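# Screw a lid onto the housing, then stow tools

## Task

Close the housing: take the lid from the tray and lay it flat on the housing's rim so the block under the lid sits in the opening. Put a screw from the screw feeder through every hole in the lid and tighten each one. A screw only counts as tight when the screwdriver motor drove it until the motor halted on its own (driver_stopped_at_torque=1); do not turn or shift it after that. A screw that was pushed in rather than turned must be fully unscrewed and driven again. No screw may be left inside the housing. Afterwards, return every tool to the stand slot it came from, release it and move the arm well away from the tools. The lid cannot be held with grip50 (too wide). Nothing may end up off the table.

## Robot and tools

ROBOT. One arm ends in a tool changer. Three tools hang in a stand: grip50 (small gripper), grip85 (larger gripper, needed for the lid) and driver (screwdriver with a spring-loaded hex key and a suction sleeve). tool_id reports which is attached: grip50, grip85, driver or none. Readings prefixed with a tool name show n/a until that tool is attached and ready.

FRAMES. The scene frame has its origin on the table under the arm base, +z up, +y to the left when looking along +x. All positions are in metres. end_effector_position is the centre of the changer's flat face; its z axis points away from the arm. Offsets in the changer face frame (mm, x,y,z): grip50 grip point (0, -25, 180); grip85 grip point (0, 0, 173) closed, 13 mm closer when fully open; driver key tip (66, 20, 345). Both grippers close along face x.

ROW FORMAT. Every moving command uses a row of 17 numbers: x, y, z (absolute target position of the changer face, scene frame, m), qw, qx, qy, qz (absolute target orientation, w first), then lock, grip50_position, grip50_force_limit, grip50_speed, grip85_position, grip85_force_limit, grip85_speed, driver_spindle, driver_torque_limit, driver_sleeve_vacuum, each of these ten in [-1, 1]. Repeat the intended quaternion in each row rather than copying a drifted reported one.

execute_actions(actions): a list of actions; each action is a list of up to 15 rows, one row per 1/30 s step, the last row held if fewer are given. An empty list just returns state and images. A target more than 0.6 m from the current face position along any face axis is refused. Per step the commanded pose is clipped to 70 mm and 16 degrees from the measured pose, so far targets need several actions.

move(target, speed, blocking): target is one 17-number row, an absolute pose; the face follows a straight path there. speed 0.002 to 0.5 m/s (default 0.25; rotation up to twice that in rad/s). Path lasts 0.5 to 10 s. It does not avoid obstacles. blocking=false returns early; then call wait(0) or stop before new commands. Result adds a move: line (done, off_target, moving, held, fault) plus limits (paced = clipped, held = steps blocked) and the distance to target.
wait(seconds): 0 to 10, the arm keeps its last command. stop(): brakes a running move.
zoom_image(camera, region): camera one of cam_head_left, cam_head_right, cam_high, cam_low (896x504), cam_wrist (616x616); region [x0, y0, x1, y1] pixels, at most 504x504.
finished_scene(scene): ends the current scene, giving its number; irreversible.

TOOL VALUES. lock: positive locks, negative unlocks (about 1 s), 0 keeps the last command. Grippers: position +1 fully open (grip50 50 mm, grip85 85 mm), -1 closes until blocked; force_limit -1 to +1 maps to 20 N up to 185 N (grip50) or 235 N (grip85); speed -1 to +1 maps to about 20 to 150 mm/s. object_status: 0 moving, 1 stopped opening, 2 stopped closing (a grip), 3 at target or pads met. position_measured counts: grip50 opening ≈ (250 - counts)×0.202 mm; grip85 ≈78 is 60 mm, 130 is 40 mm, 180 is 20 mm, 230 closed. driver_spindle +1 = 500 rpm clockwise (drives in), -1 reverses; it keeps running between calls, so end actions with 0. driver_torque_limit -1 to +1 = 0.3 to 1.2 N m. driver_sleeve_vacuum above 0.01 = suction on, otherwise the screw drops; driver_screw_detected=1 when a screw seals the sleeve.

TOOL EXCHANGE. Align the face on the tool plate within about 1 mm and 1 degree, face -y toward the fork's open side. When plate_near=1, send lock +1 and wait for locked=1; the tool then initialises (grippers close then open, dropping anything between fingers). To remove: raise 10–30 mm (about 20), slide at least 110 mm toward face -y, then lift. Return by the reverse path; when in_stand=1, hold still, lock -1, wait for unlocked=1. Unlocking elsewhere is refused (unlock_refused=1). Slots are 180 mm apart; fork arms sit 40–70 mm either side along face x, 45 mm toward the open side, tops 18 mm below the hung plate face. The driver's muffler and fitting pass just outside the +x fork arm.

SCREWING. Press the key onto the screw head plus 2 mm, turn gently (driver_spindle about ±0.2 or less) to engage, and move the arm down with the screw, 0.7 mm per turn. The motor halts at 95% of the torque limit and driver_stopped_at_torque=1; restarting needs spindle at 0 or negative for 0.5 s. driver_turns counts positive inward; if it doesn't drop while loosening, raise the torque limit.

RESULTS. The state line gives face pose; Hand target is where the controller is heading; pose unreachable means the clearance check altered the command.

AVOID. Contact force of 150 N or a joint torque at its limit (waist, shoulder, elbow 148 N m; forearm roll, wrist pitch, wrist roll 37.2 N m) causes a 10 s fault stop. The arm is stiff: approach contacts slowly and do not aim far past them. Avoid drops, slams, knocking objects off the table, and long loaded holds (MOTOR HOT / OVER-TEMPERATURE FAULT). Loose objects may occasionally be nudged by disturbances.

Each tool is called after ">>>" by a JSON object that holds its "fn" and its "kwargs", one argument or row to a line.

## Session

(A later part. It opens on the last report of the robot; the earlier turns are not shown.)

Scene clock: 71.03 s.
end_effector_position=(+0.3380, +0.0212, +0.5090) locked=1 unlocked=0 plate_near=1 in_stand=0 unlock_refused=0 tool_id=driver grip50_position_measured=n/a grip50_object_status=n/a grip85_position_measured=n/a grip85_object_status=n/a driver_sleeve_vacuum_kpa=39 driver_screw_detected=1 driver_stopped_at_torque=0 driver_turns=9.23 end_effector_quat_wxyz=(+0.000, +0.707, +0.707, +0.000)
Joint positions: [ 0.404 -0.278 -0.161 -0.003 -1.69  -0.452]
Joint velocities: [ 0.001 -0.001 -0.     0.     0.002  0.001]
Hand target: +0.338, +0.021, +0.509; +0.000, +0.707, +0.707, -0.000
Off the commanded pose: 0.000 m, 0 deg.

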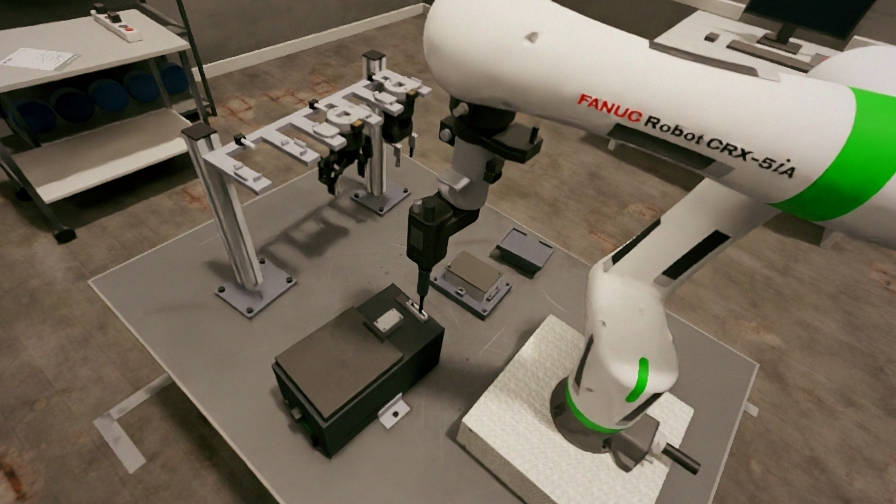

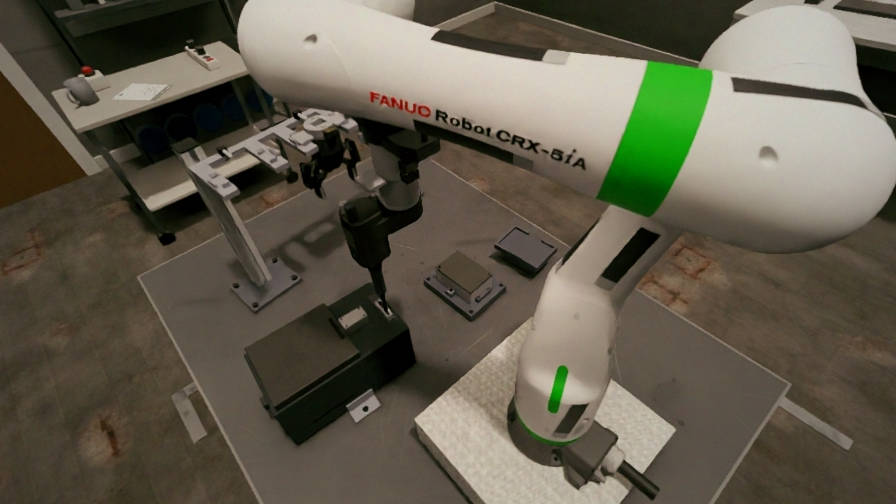

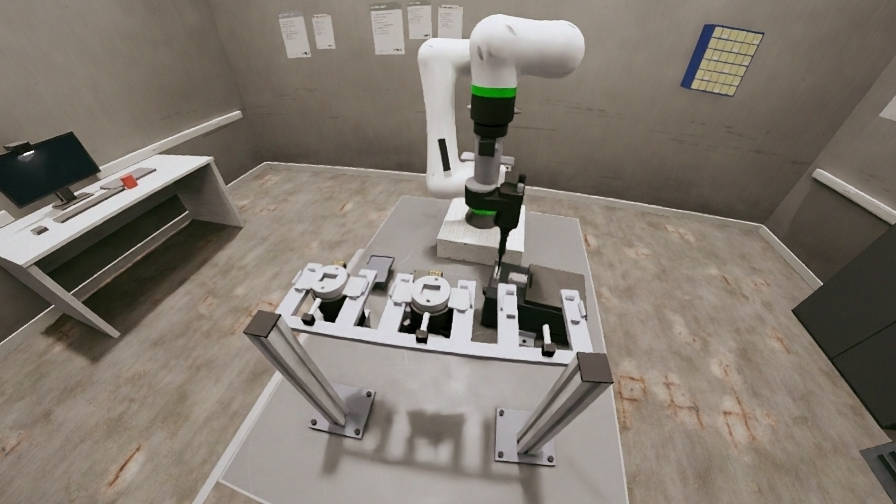

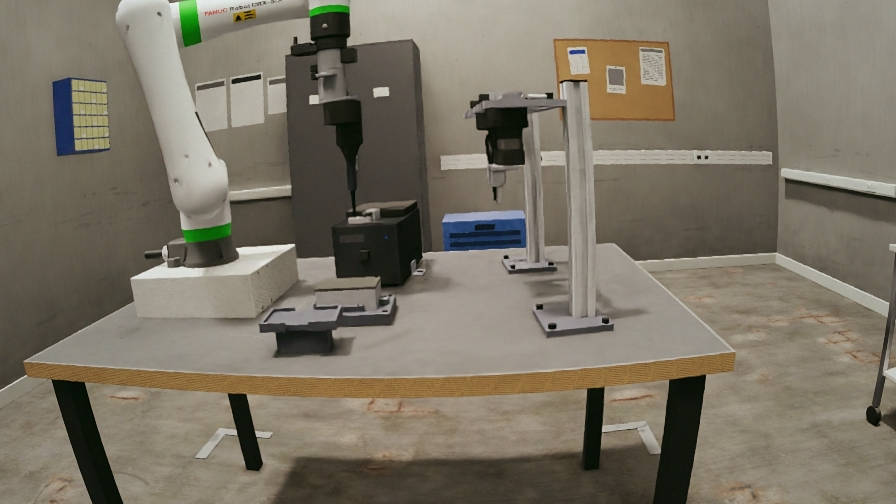

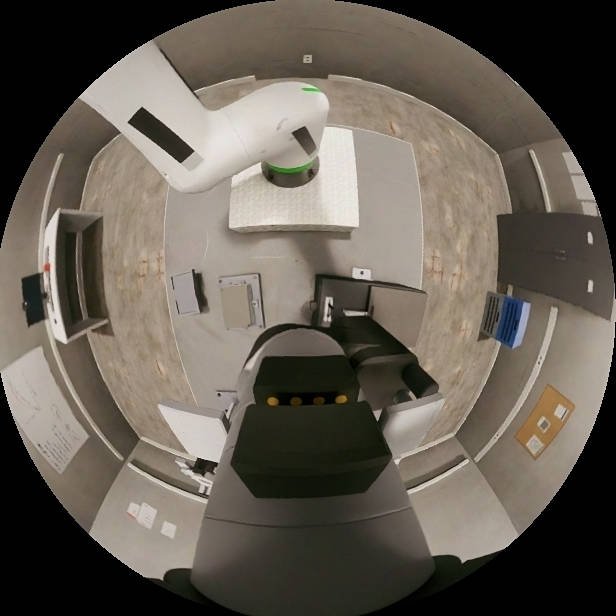

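>>> {"fn": "move", "kwargs": {
  "target": [0.338,0.0212,0.545,0,0.7071,0.7071,0,0,1,0,0,1,0,0,0,0,1],
  "speed": 0.04
}}

>>> {"fn": "move", "kwargs": {
  "target": [0.3147,-0.2556,0.45,0,0.7071,0.7071,0,0,1,0,0,1,0,0,0,0,1],
  "speed": 0.18
}}

>>> {"fn": "move", "kwargs": {
  "target": [0.3147,-0.2556,0.43,0,0.7071,0.7071,0,0,1,0,0,1,0,0,0,0,1],
  "speed": 0.03
}}

>>> {"fn": "zoom_image", "kwargs": {
  "camera": "cam_head_left",
  "region": [482,255,512,285]
}}

>>> {"fn": "zoom_image", "kwargs": {
  "camera": "cam_wrist",
  "region": [315,290,345,320]
}}

>>> {"fn": "zoom_image", "kwargs": {
  "camera": "cam_head_right",
  "region": [474,255,504,285]
}}

>>> {"fn": "zoom_image", "kwargs": {
  "camera": "cam_low",
  "region": [305,268,335,298]
}}

Scene clock: 72.63 s.
end_effector_position=(+0.3381, +0.0212, +0.5450) locked=1 unlocked=0 plate_near=1 in_stand=0 unlock_refused=0 tool_id=driver grip50_position_measured=n/a grip50_object_status=n/a grip85_position_measured=n/a grip85_object_status=n/a driver_sleeve_vacuum_kpa=39 driver_screw_detected=1 driver_stopped_at_torque=0 driver_turns=9.23 end_effector_quat_wxyz=(+0.000, +0.707, +0.707, -0.000)
Joint positions: [ 0.404 -0.264 -0.066 -0.003 -1.771 -0.452]
Joint velocities: [ 0.     0.001  0.001 -0.001 -0.002 -0.001]
Hand target: +0.338, +0.021, +0.545; -0.000, +0.707, +0.707, +0.000
Off the commanded pose: 0.000 m, 0 deg.
move: done

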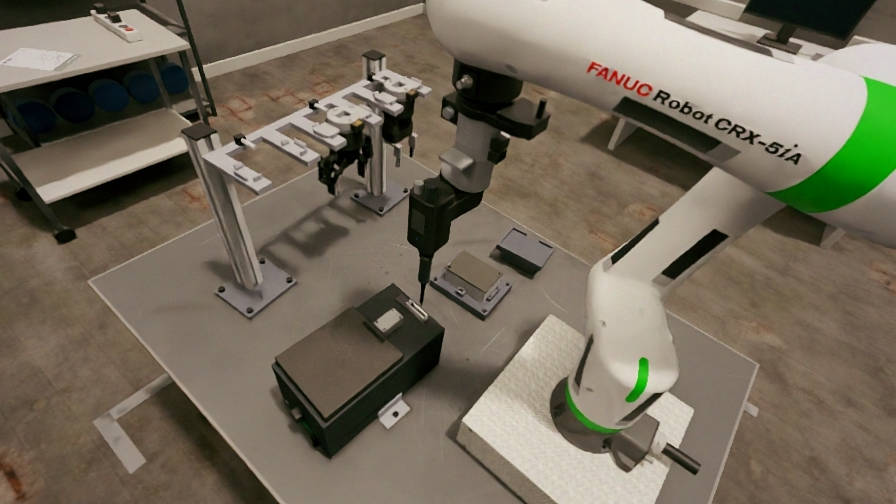

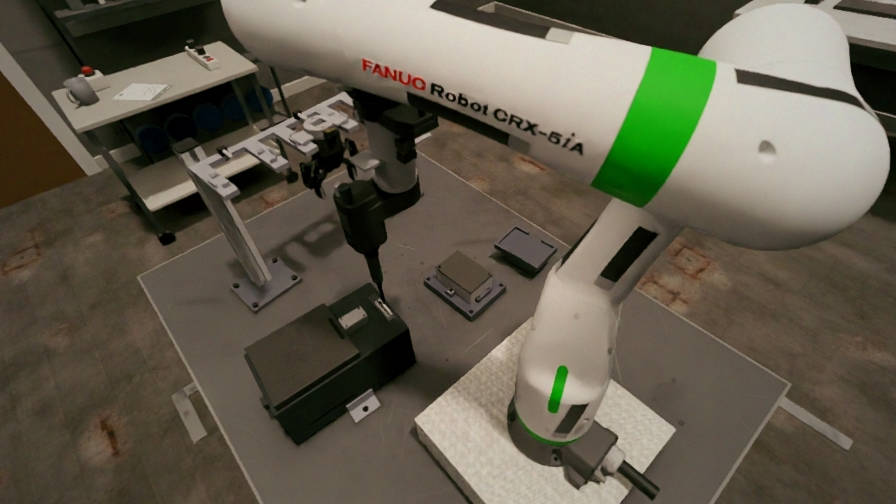

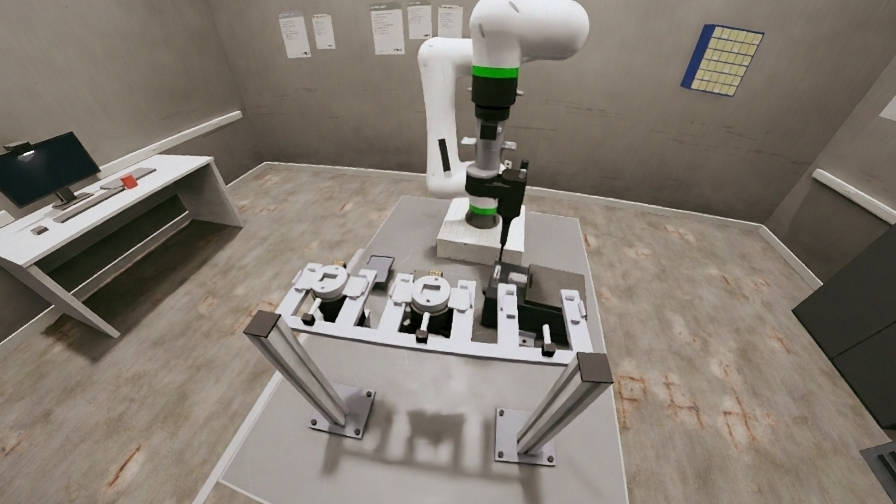

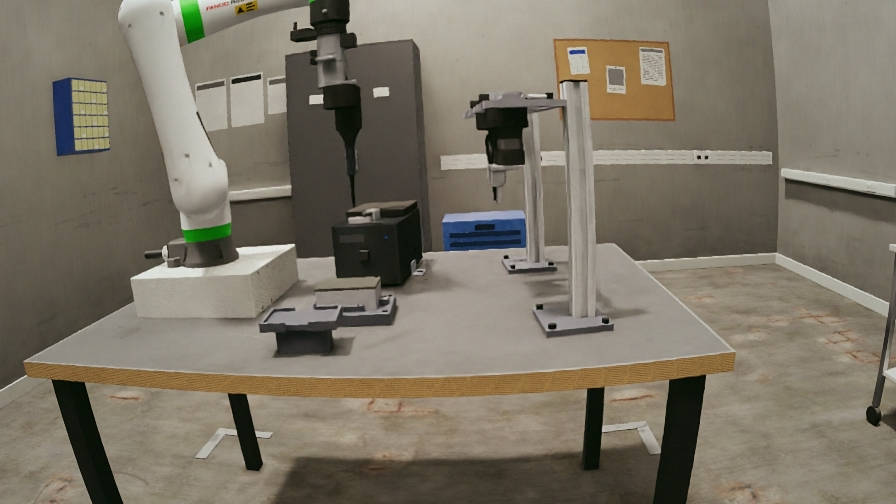

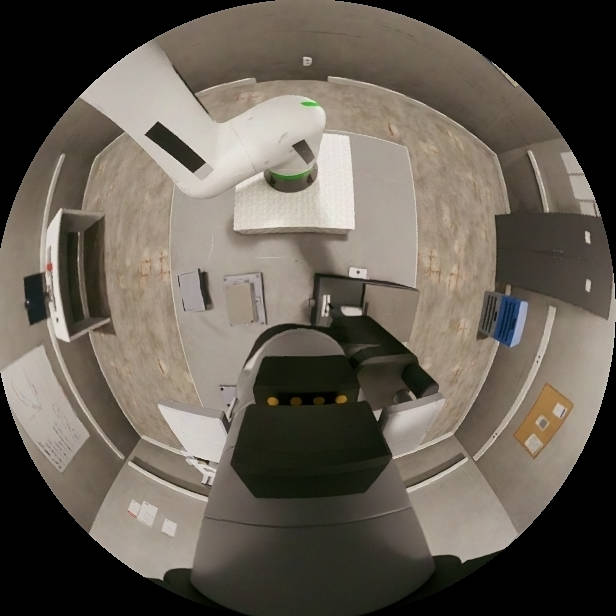

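Scene clock: 74.67 s.
end_effector_position=(+0.3149, -0.2562, +0.4499) locked=1 unlocked=0 plate_near=1 in_stand=0 unlock_refused=0 tool_id=driver grip50_position_measured=n/a grip50_object_status=n/a grip85_position_measured=n/a grip85_object_status=n/a driver_sleeve_vacuum_kpa=39 driver_screw_detected=1 driver_stopped_at_torque=0 driver_turns=9.23 end_effector_quat_wxyz=(-0.001, +0.707, +0.707, -0.001)
Joint positions: [-0.405 -0.104 -0.157 -0.001 -1.523  0.359]
Joint velocities: [-0.001  0.     0.    -0.     0.002  0.001]
Hand target: +0.315, -0.256, +0.450; -0.001, +0.707, +0.707, -0.001
Off the commanded pose: 0.001 m, 0 deg.
move: done

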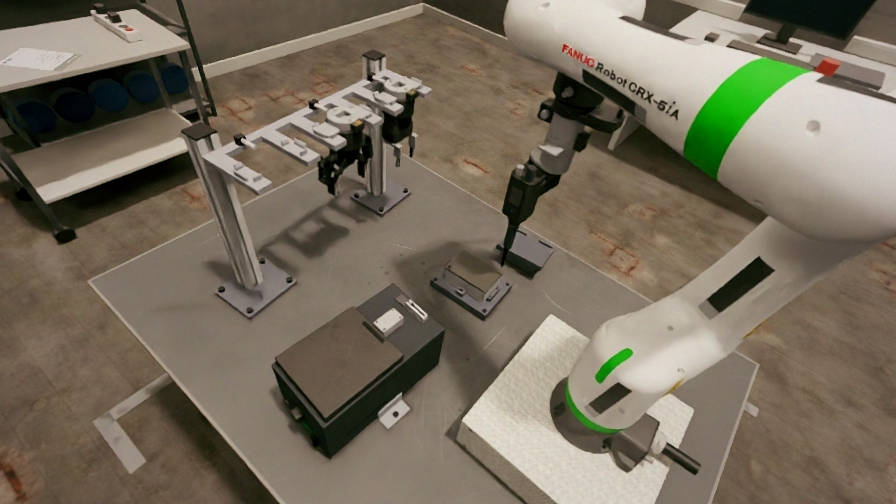

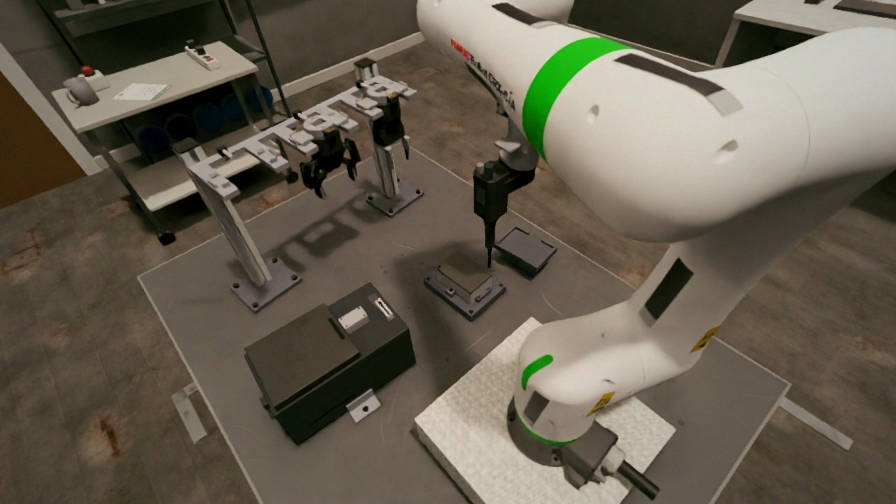

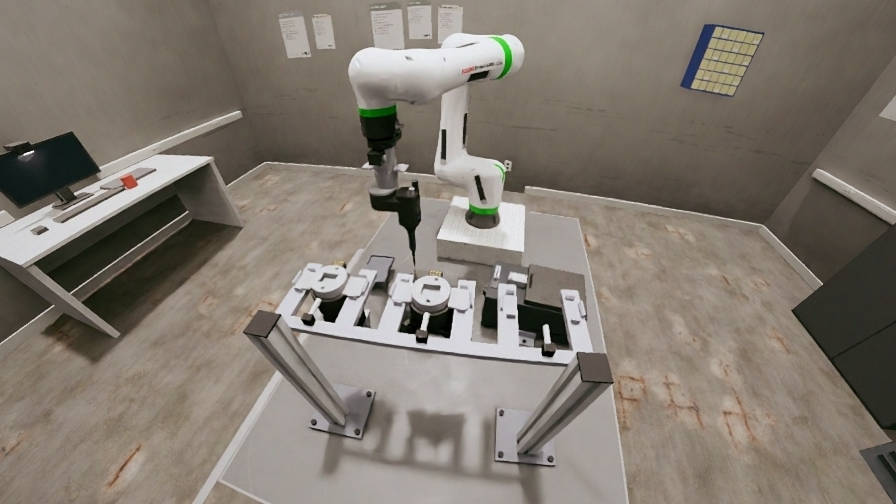

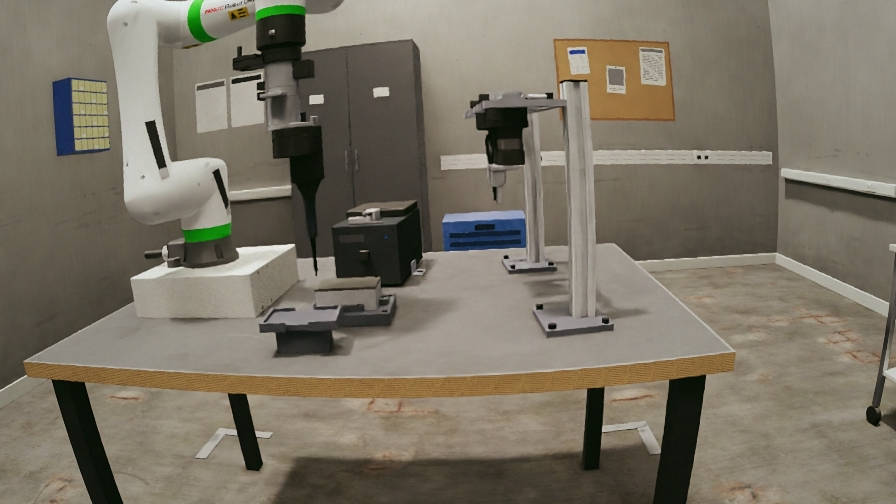

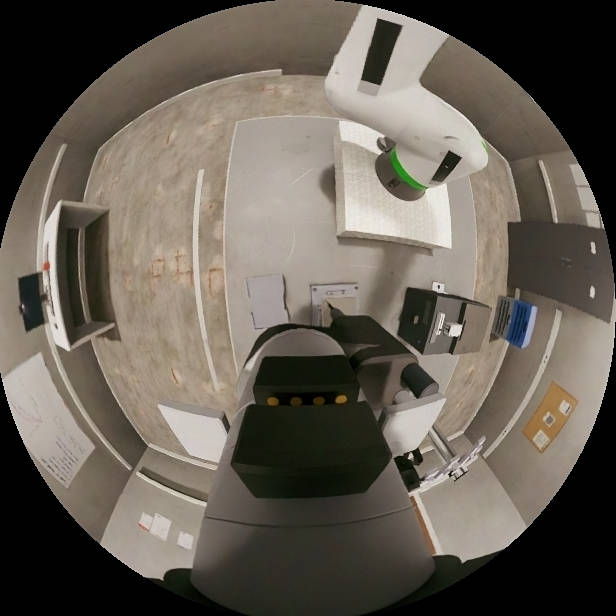

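Scene clock: 75.60 s.
end_effector_position=(+0.3147, -0.2556, +0.4300) locked=1 unlocked=0 plate_near=1 in_stand=0 unlock_refused=0 tool_id=driver grip50_position_measured=n/a grip50_object_status=n/a grip85_position_measured=n/a grip85_object_status=n/a driver_sleeve_vacuum_kpa=39 driver_screw_detected=1 driver_stopped_at_torque=0 driver_turns=9.23 end_effector_quat_wxyz=(-0.000, +0.707, +0.707, +0.000)
Joint positions: [-0.404 -0.103 -0.203 -0.001 -1.474  0.357]
Joint velocities: [ 0.001  0.    -0.001  0.     0.001  0.002]
Hand target: +0.315, -0.256, +0.430; -0.000, +0.707, +0.707, +0.000
Off the commanded pose: 0.000 m, 0 deg.
move: done

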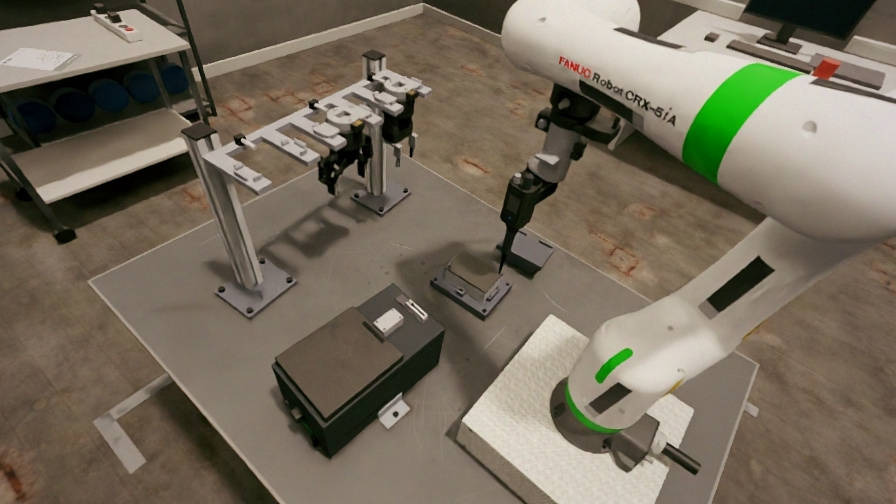

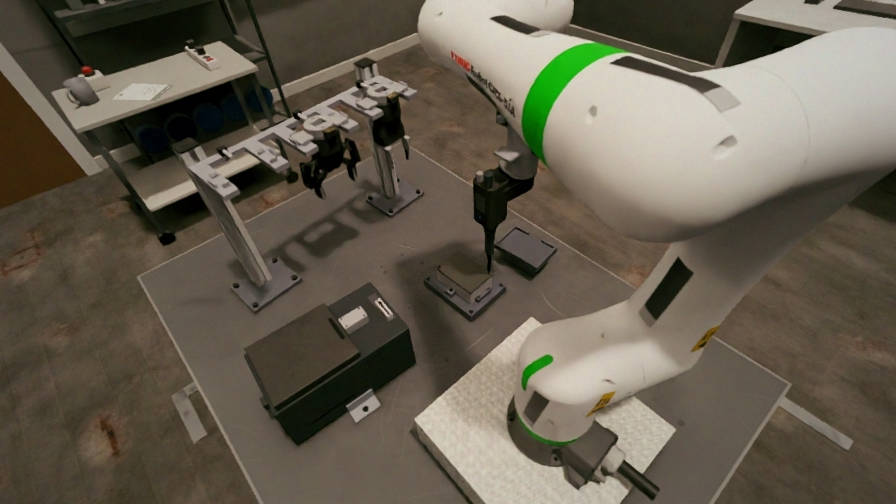

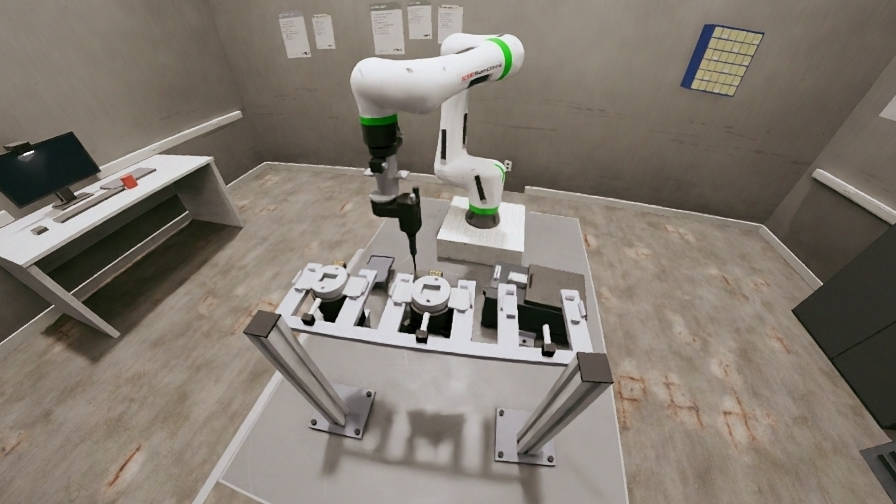

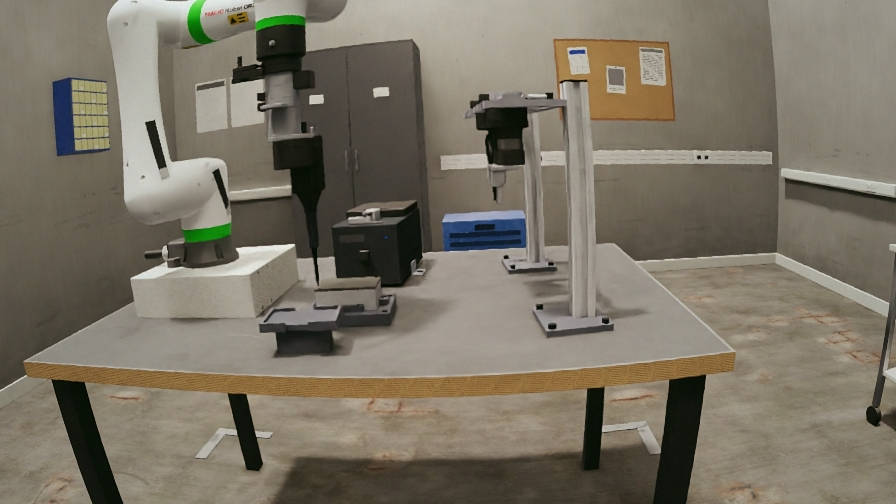

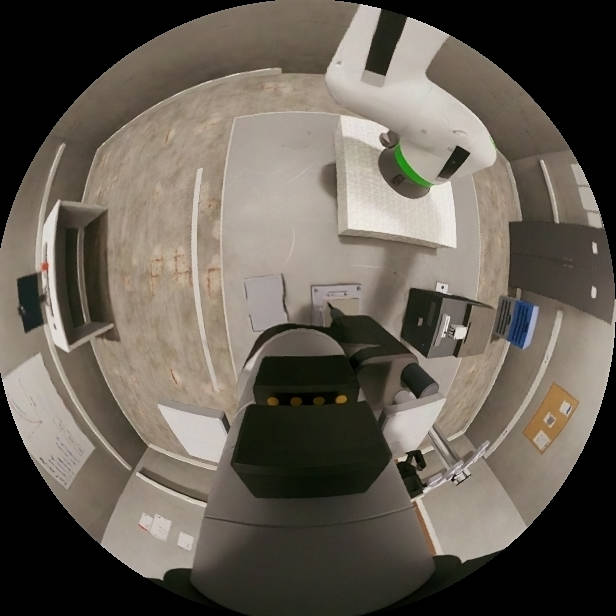

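Region (482, 255, 512, 285) of cam_head_left's 896x504 image, scaled by 16.800, with more detail than that image has.

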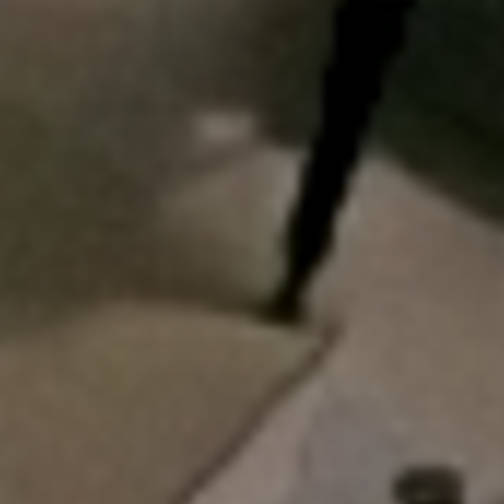

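Region (315, 290, 345, 320) of cam_wrist's 616x616 image, scaled by 16.800, with more detail than that image has.

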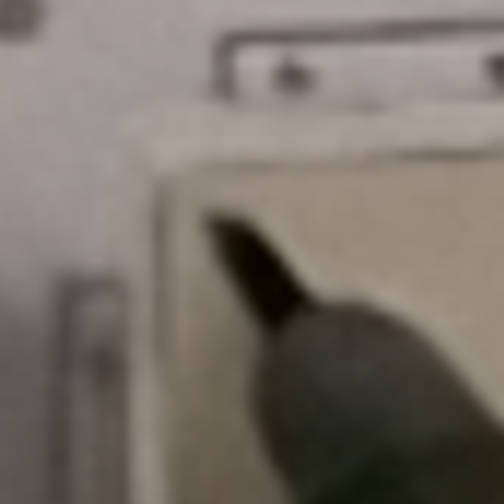

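Region (474, 255, 504, 285) of cam_head_right's 896x504 image, scaled by 16.800, with more detail than that image has.

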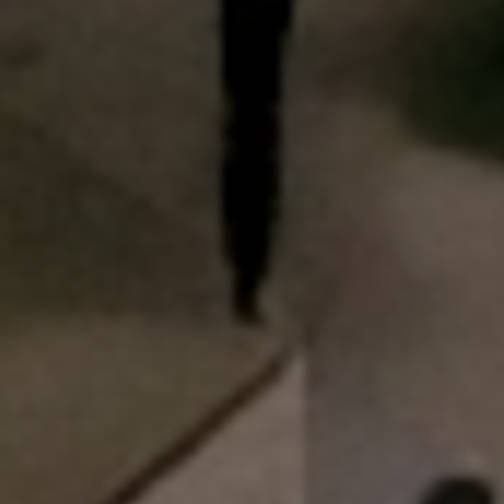

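Region (305, 268, 335, 298) of cam_low's 896x504 image, scaled by 16.800, with more detail than that image has.

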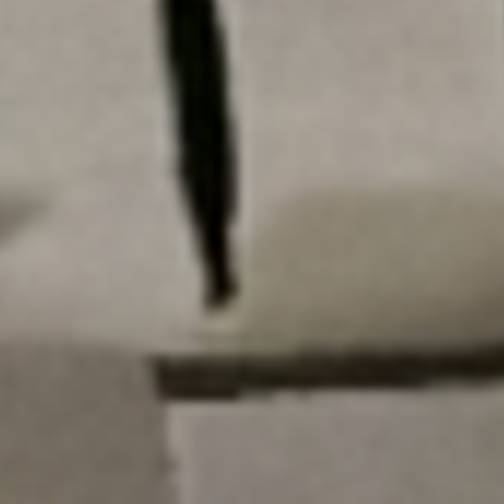

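>>> {"fn": "move", "kwargs": {
  "target": [0.3145,-0.2557,0.422,0,0.7071,0.7071,0,0,1,0,0,1,0,0,0,0,1],
  "speed": 0.008
}}

>>> {"fn": "zoom_image", "kwargs": {
  "camera": "cam_low",
  "region": [305,268,335,298]
}}

>>> {"fn": "move", "kwargs": {
  "target": [0.3145,-0.2557,0.4155,0,0.7071,0.7071,0,0,1,0,0,1,0,0,0.33,0,1],
  "speed": 0.002
}}

>>> {"fn": "zoom_image", "kwargs": {
  "camera": "cam_low",
  "region": [305,268,335,298]
}}

Scene clock: 77.07 s.
end_effector_position=(+0.3145, -0.2557, +0.4220) locked=1 unlocked=0 plate_near=1 in_stand=0 unlock_refused=0 tool_id=driver grip50_position_measured=n/a grip50_object_status=n/a grip85_position_measured=n/a grip85_object_status=n/a driver_sleeve_vacuum_kpa=32 driver_screw_detected=1 driver_stopped_at_torque=0 driver_turns=9.23 end_effector_quat_wxyz=(+0.000, +0.707, +0.707, +0.000)
Joint positions: [-0.404 -0.101 -0.22  -0.001 -1.455  0.357]
Joint velocities: [-0.001  0.001  0.001  0.     0.    -0.   ]
Hand target: +0.314, -0.256, +0.422; -0.000, +0.707, +0.707, +0.000
Off the commanded pose: 0.000 m, 0 deg.
move: done

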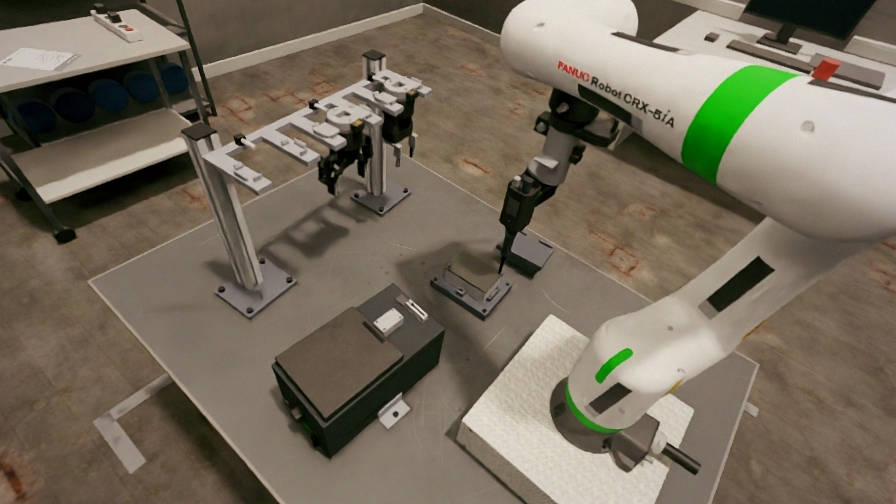

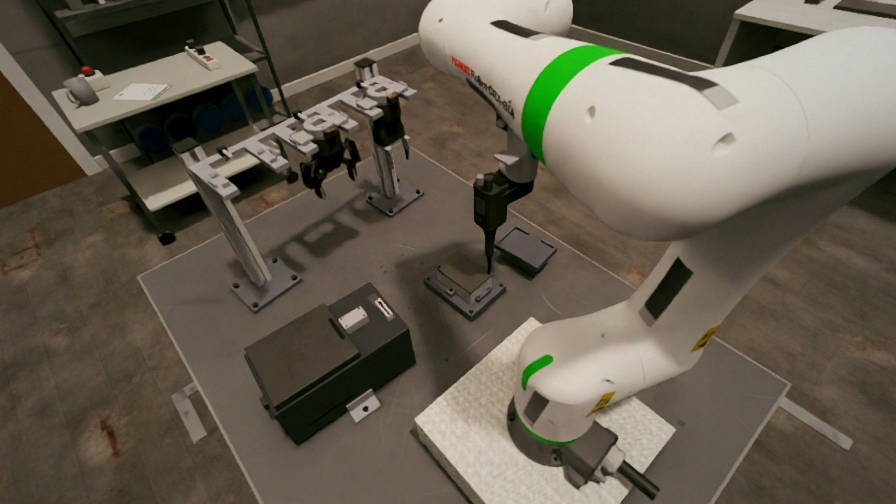

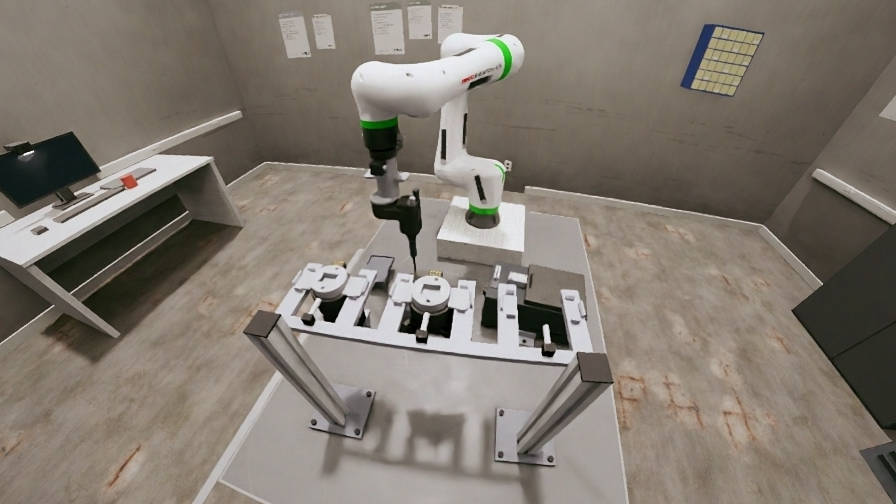

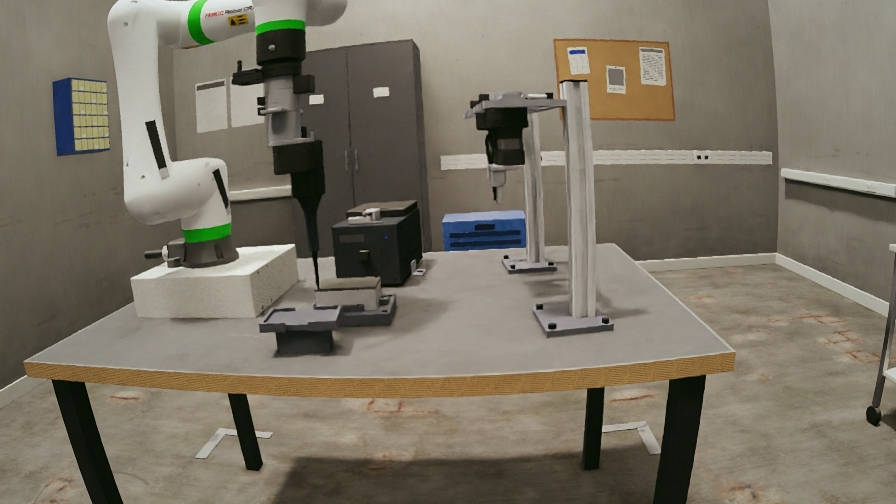

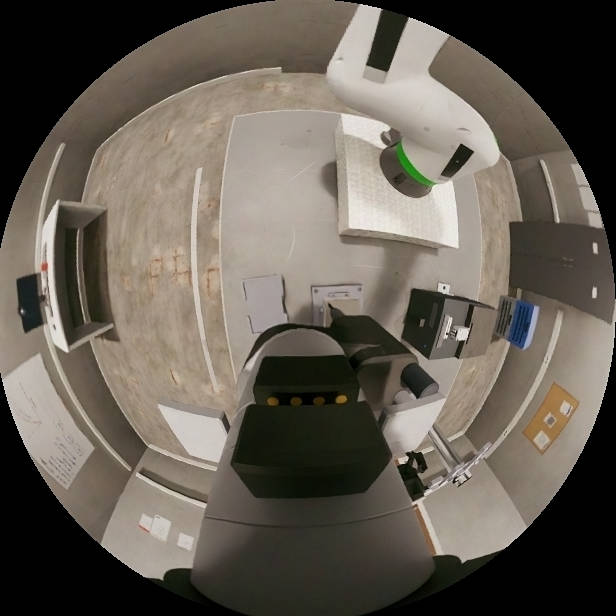

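Region (305, 268, 335, 298) of cam_low's 896x504 image, scaled by 16.800, with more detail than that image has.

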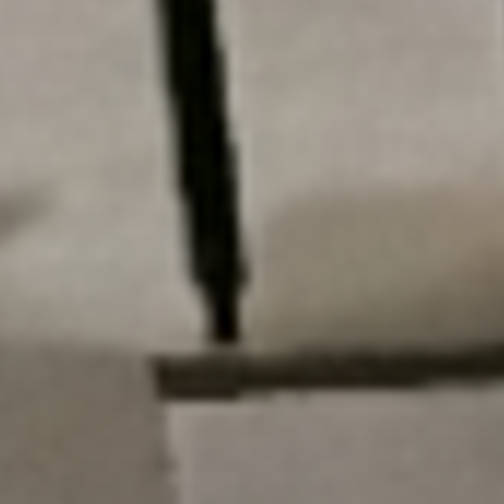

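Scene clock: 80.53 s.
end_effector_position=(+0.3145, -0.2557, +0.4155) locked=1 unlocked=0 plate_near=1 in_stand=0 unlock_refused=0 tool_id=driver grip50_position_measured=n/a grip50_object_status=n/a grip85_position_measured=n/a grip85_object_status=n/a driver_sleeve_vacuum_kpa=40 driver_screw_detected=1 driver_stopped_at_torque=0 driver_turns=18.58 end_effector_quat_wxyz=(+0.000, +0.707, +0.707, +0.000)
Joint positions: [-0.404 -0.099 -0.233 -0.001 -1.439  0.357]
Joint velocities: [ 0.     0.001  0.     0.     0.001 -0.001]
Hand target: +0.314, -0.256, +0.415; -0.000, +0.707, +0.707, +0.000
Off the commanded pose: 0.000 m, 0 deg.
move: done

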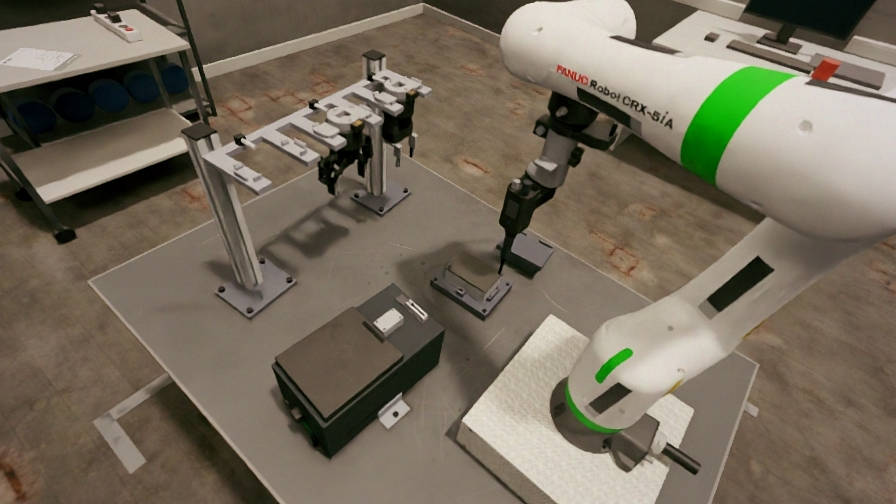

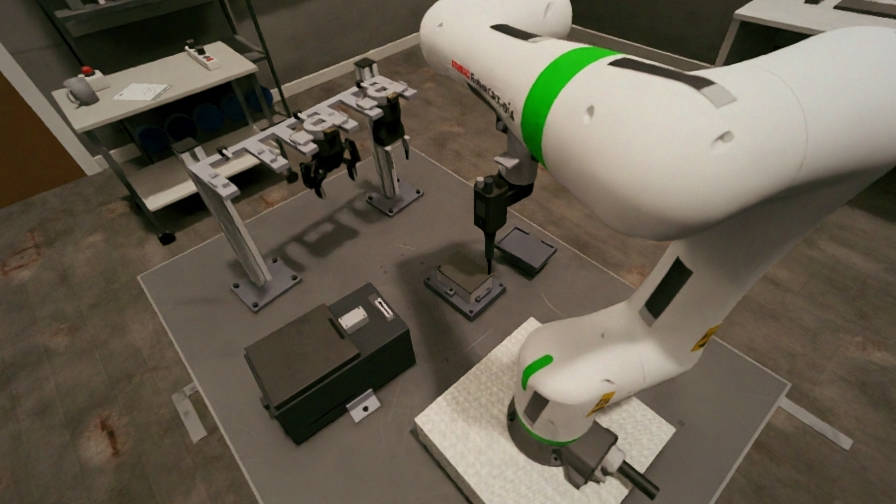

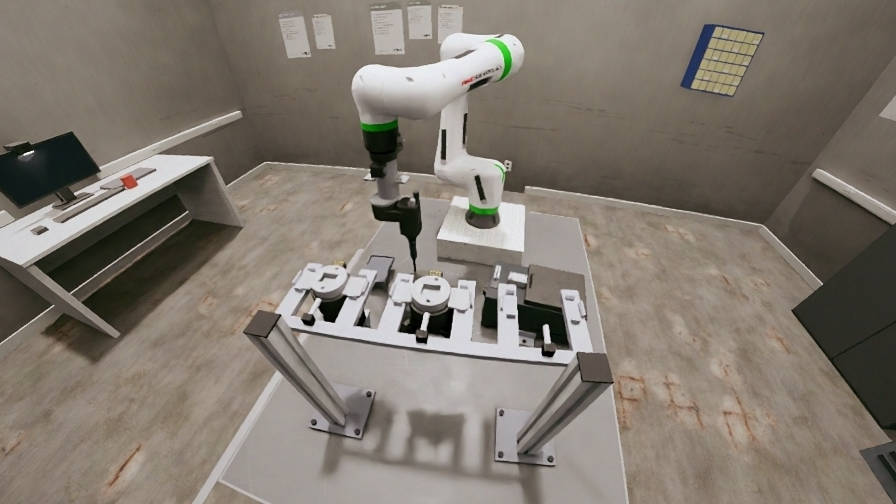

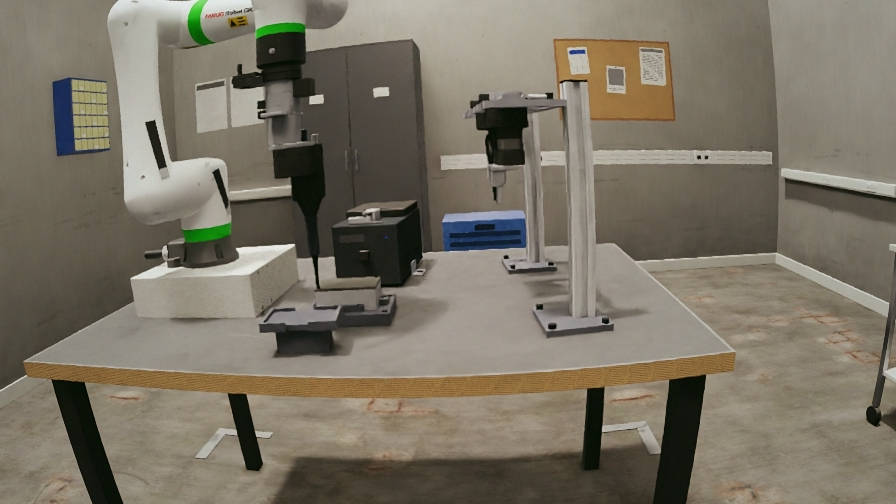

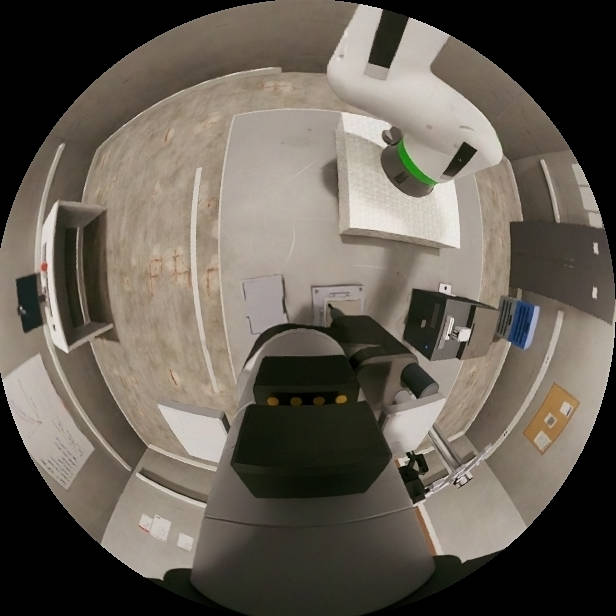

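Region (305, 268, 335, 298) of cam_low's 896x504 image, scaled by 16.800, with more detail than that image has.

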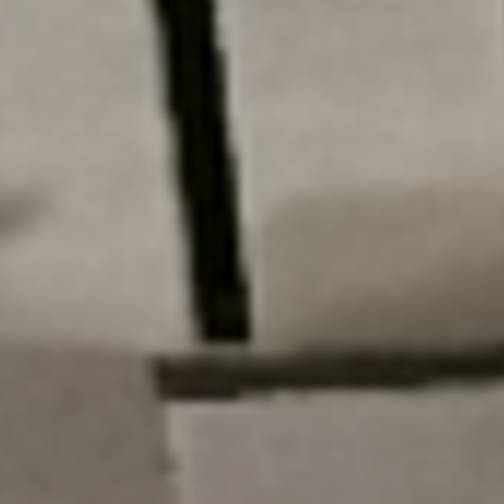

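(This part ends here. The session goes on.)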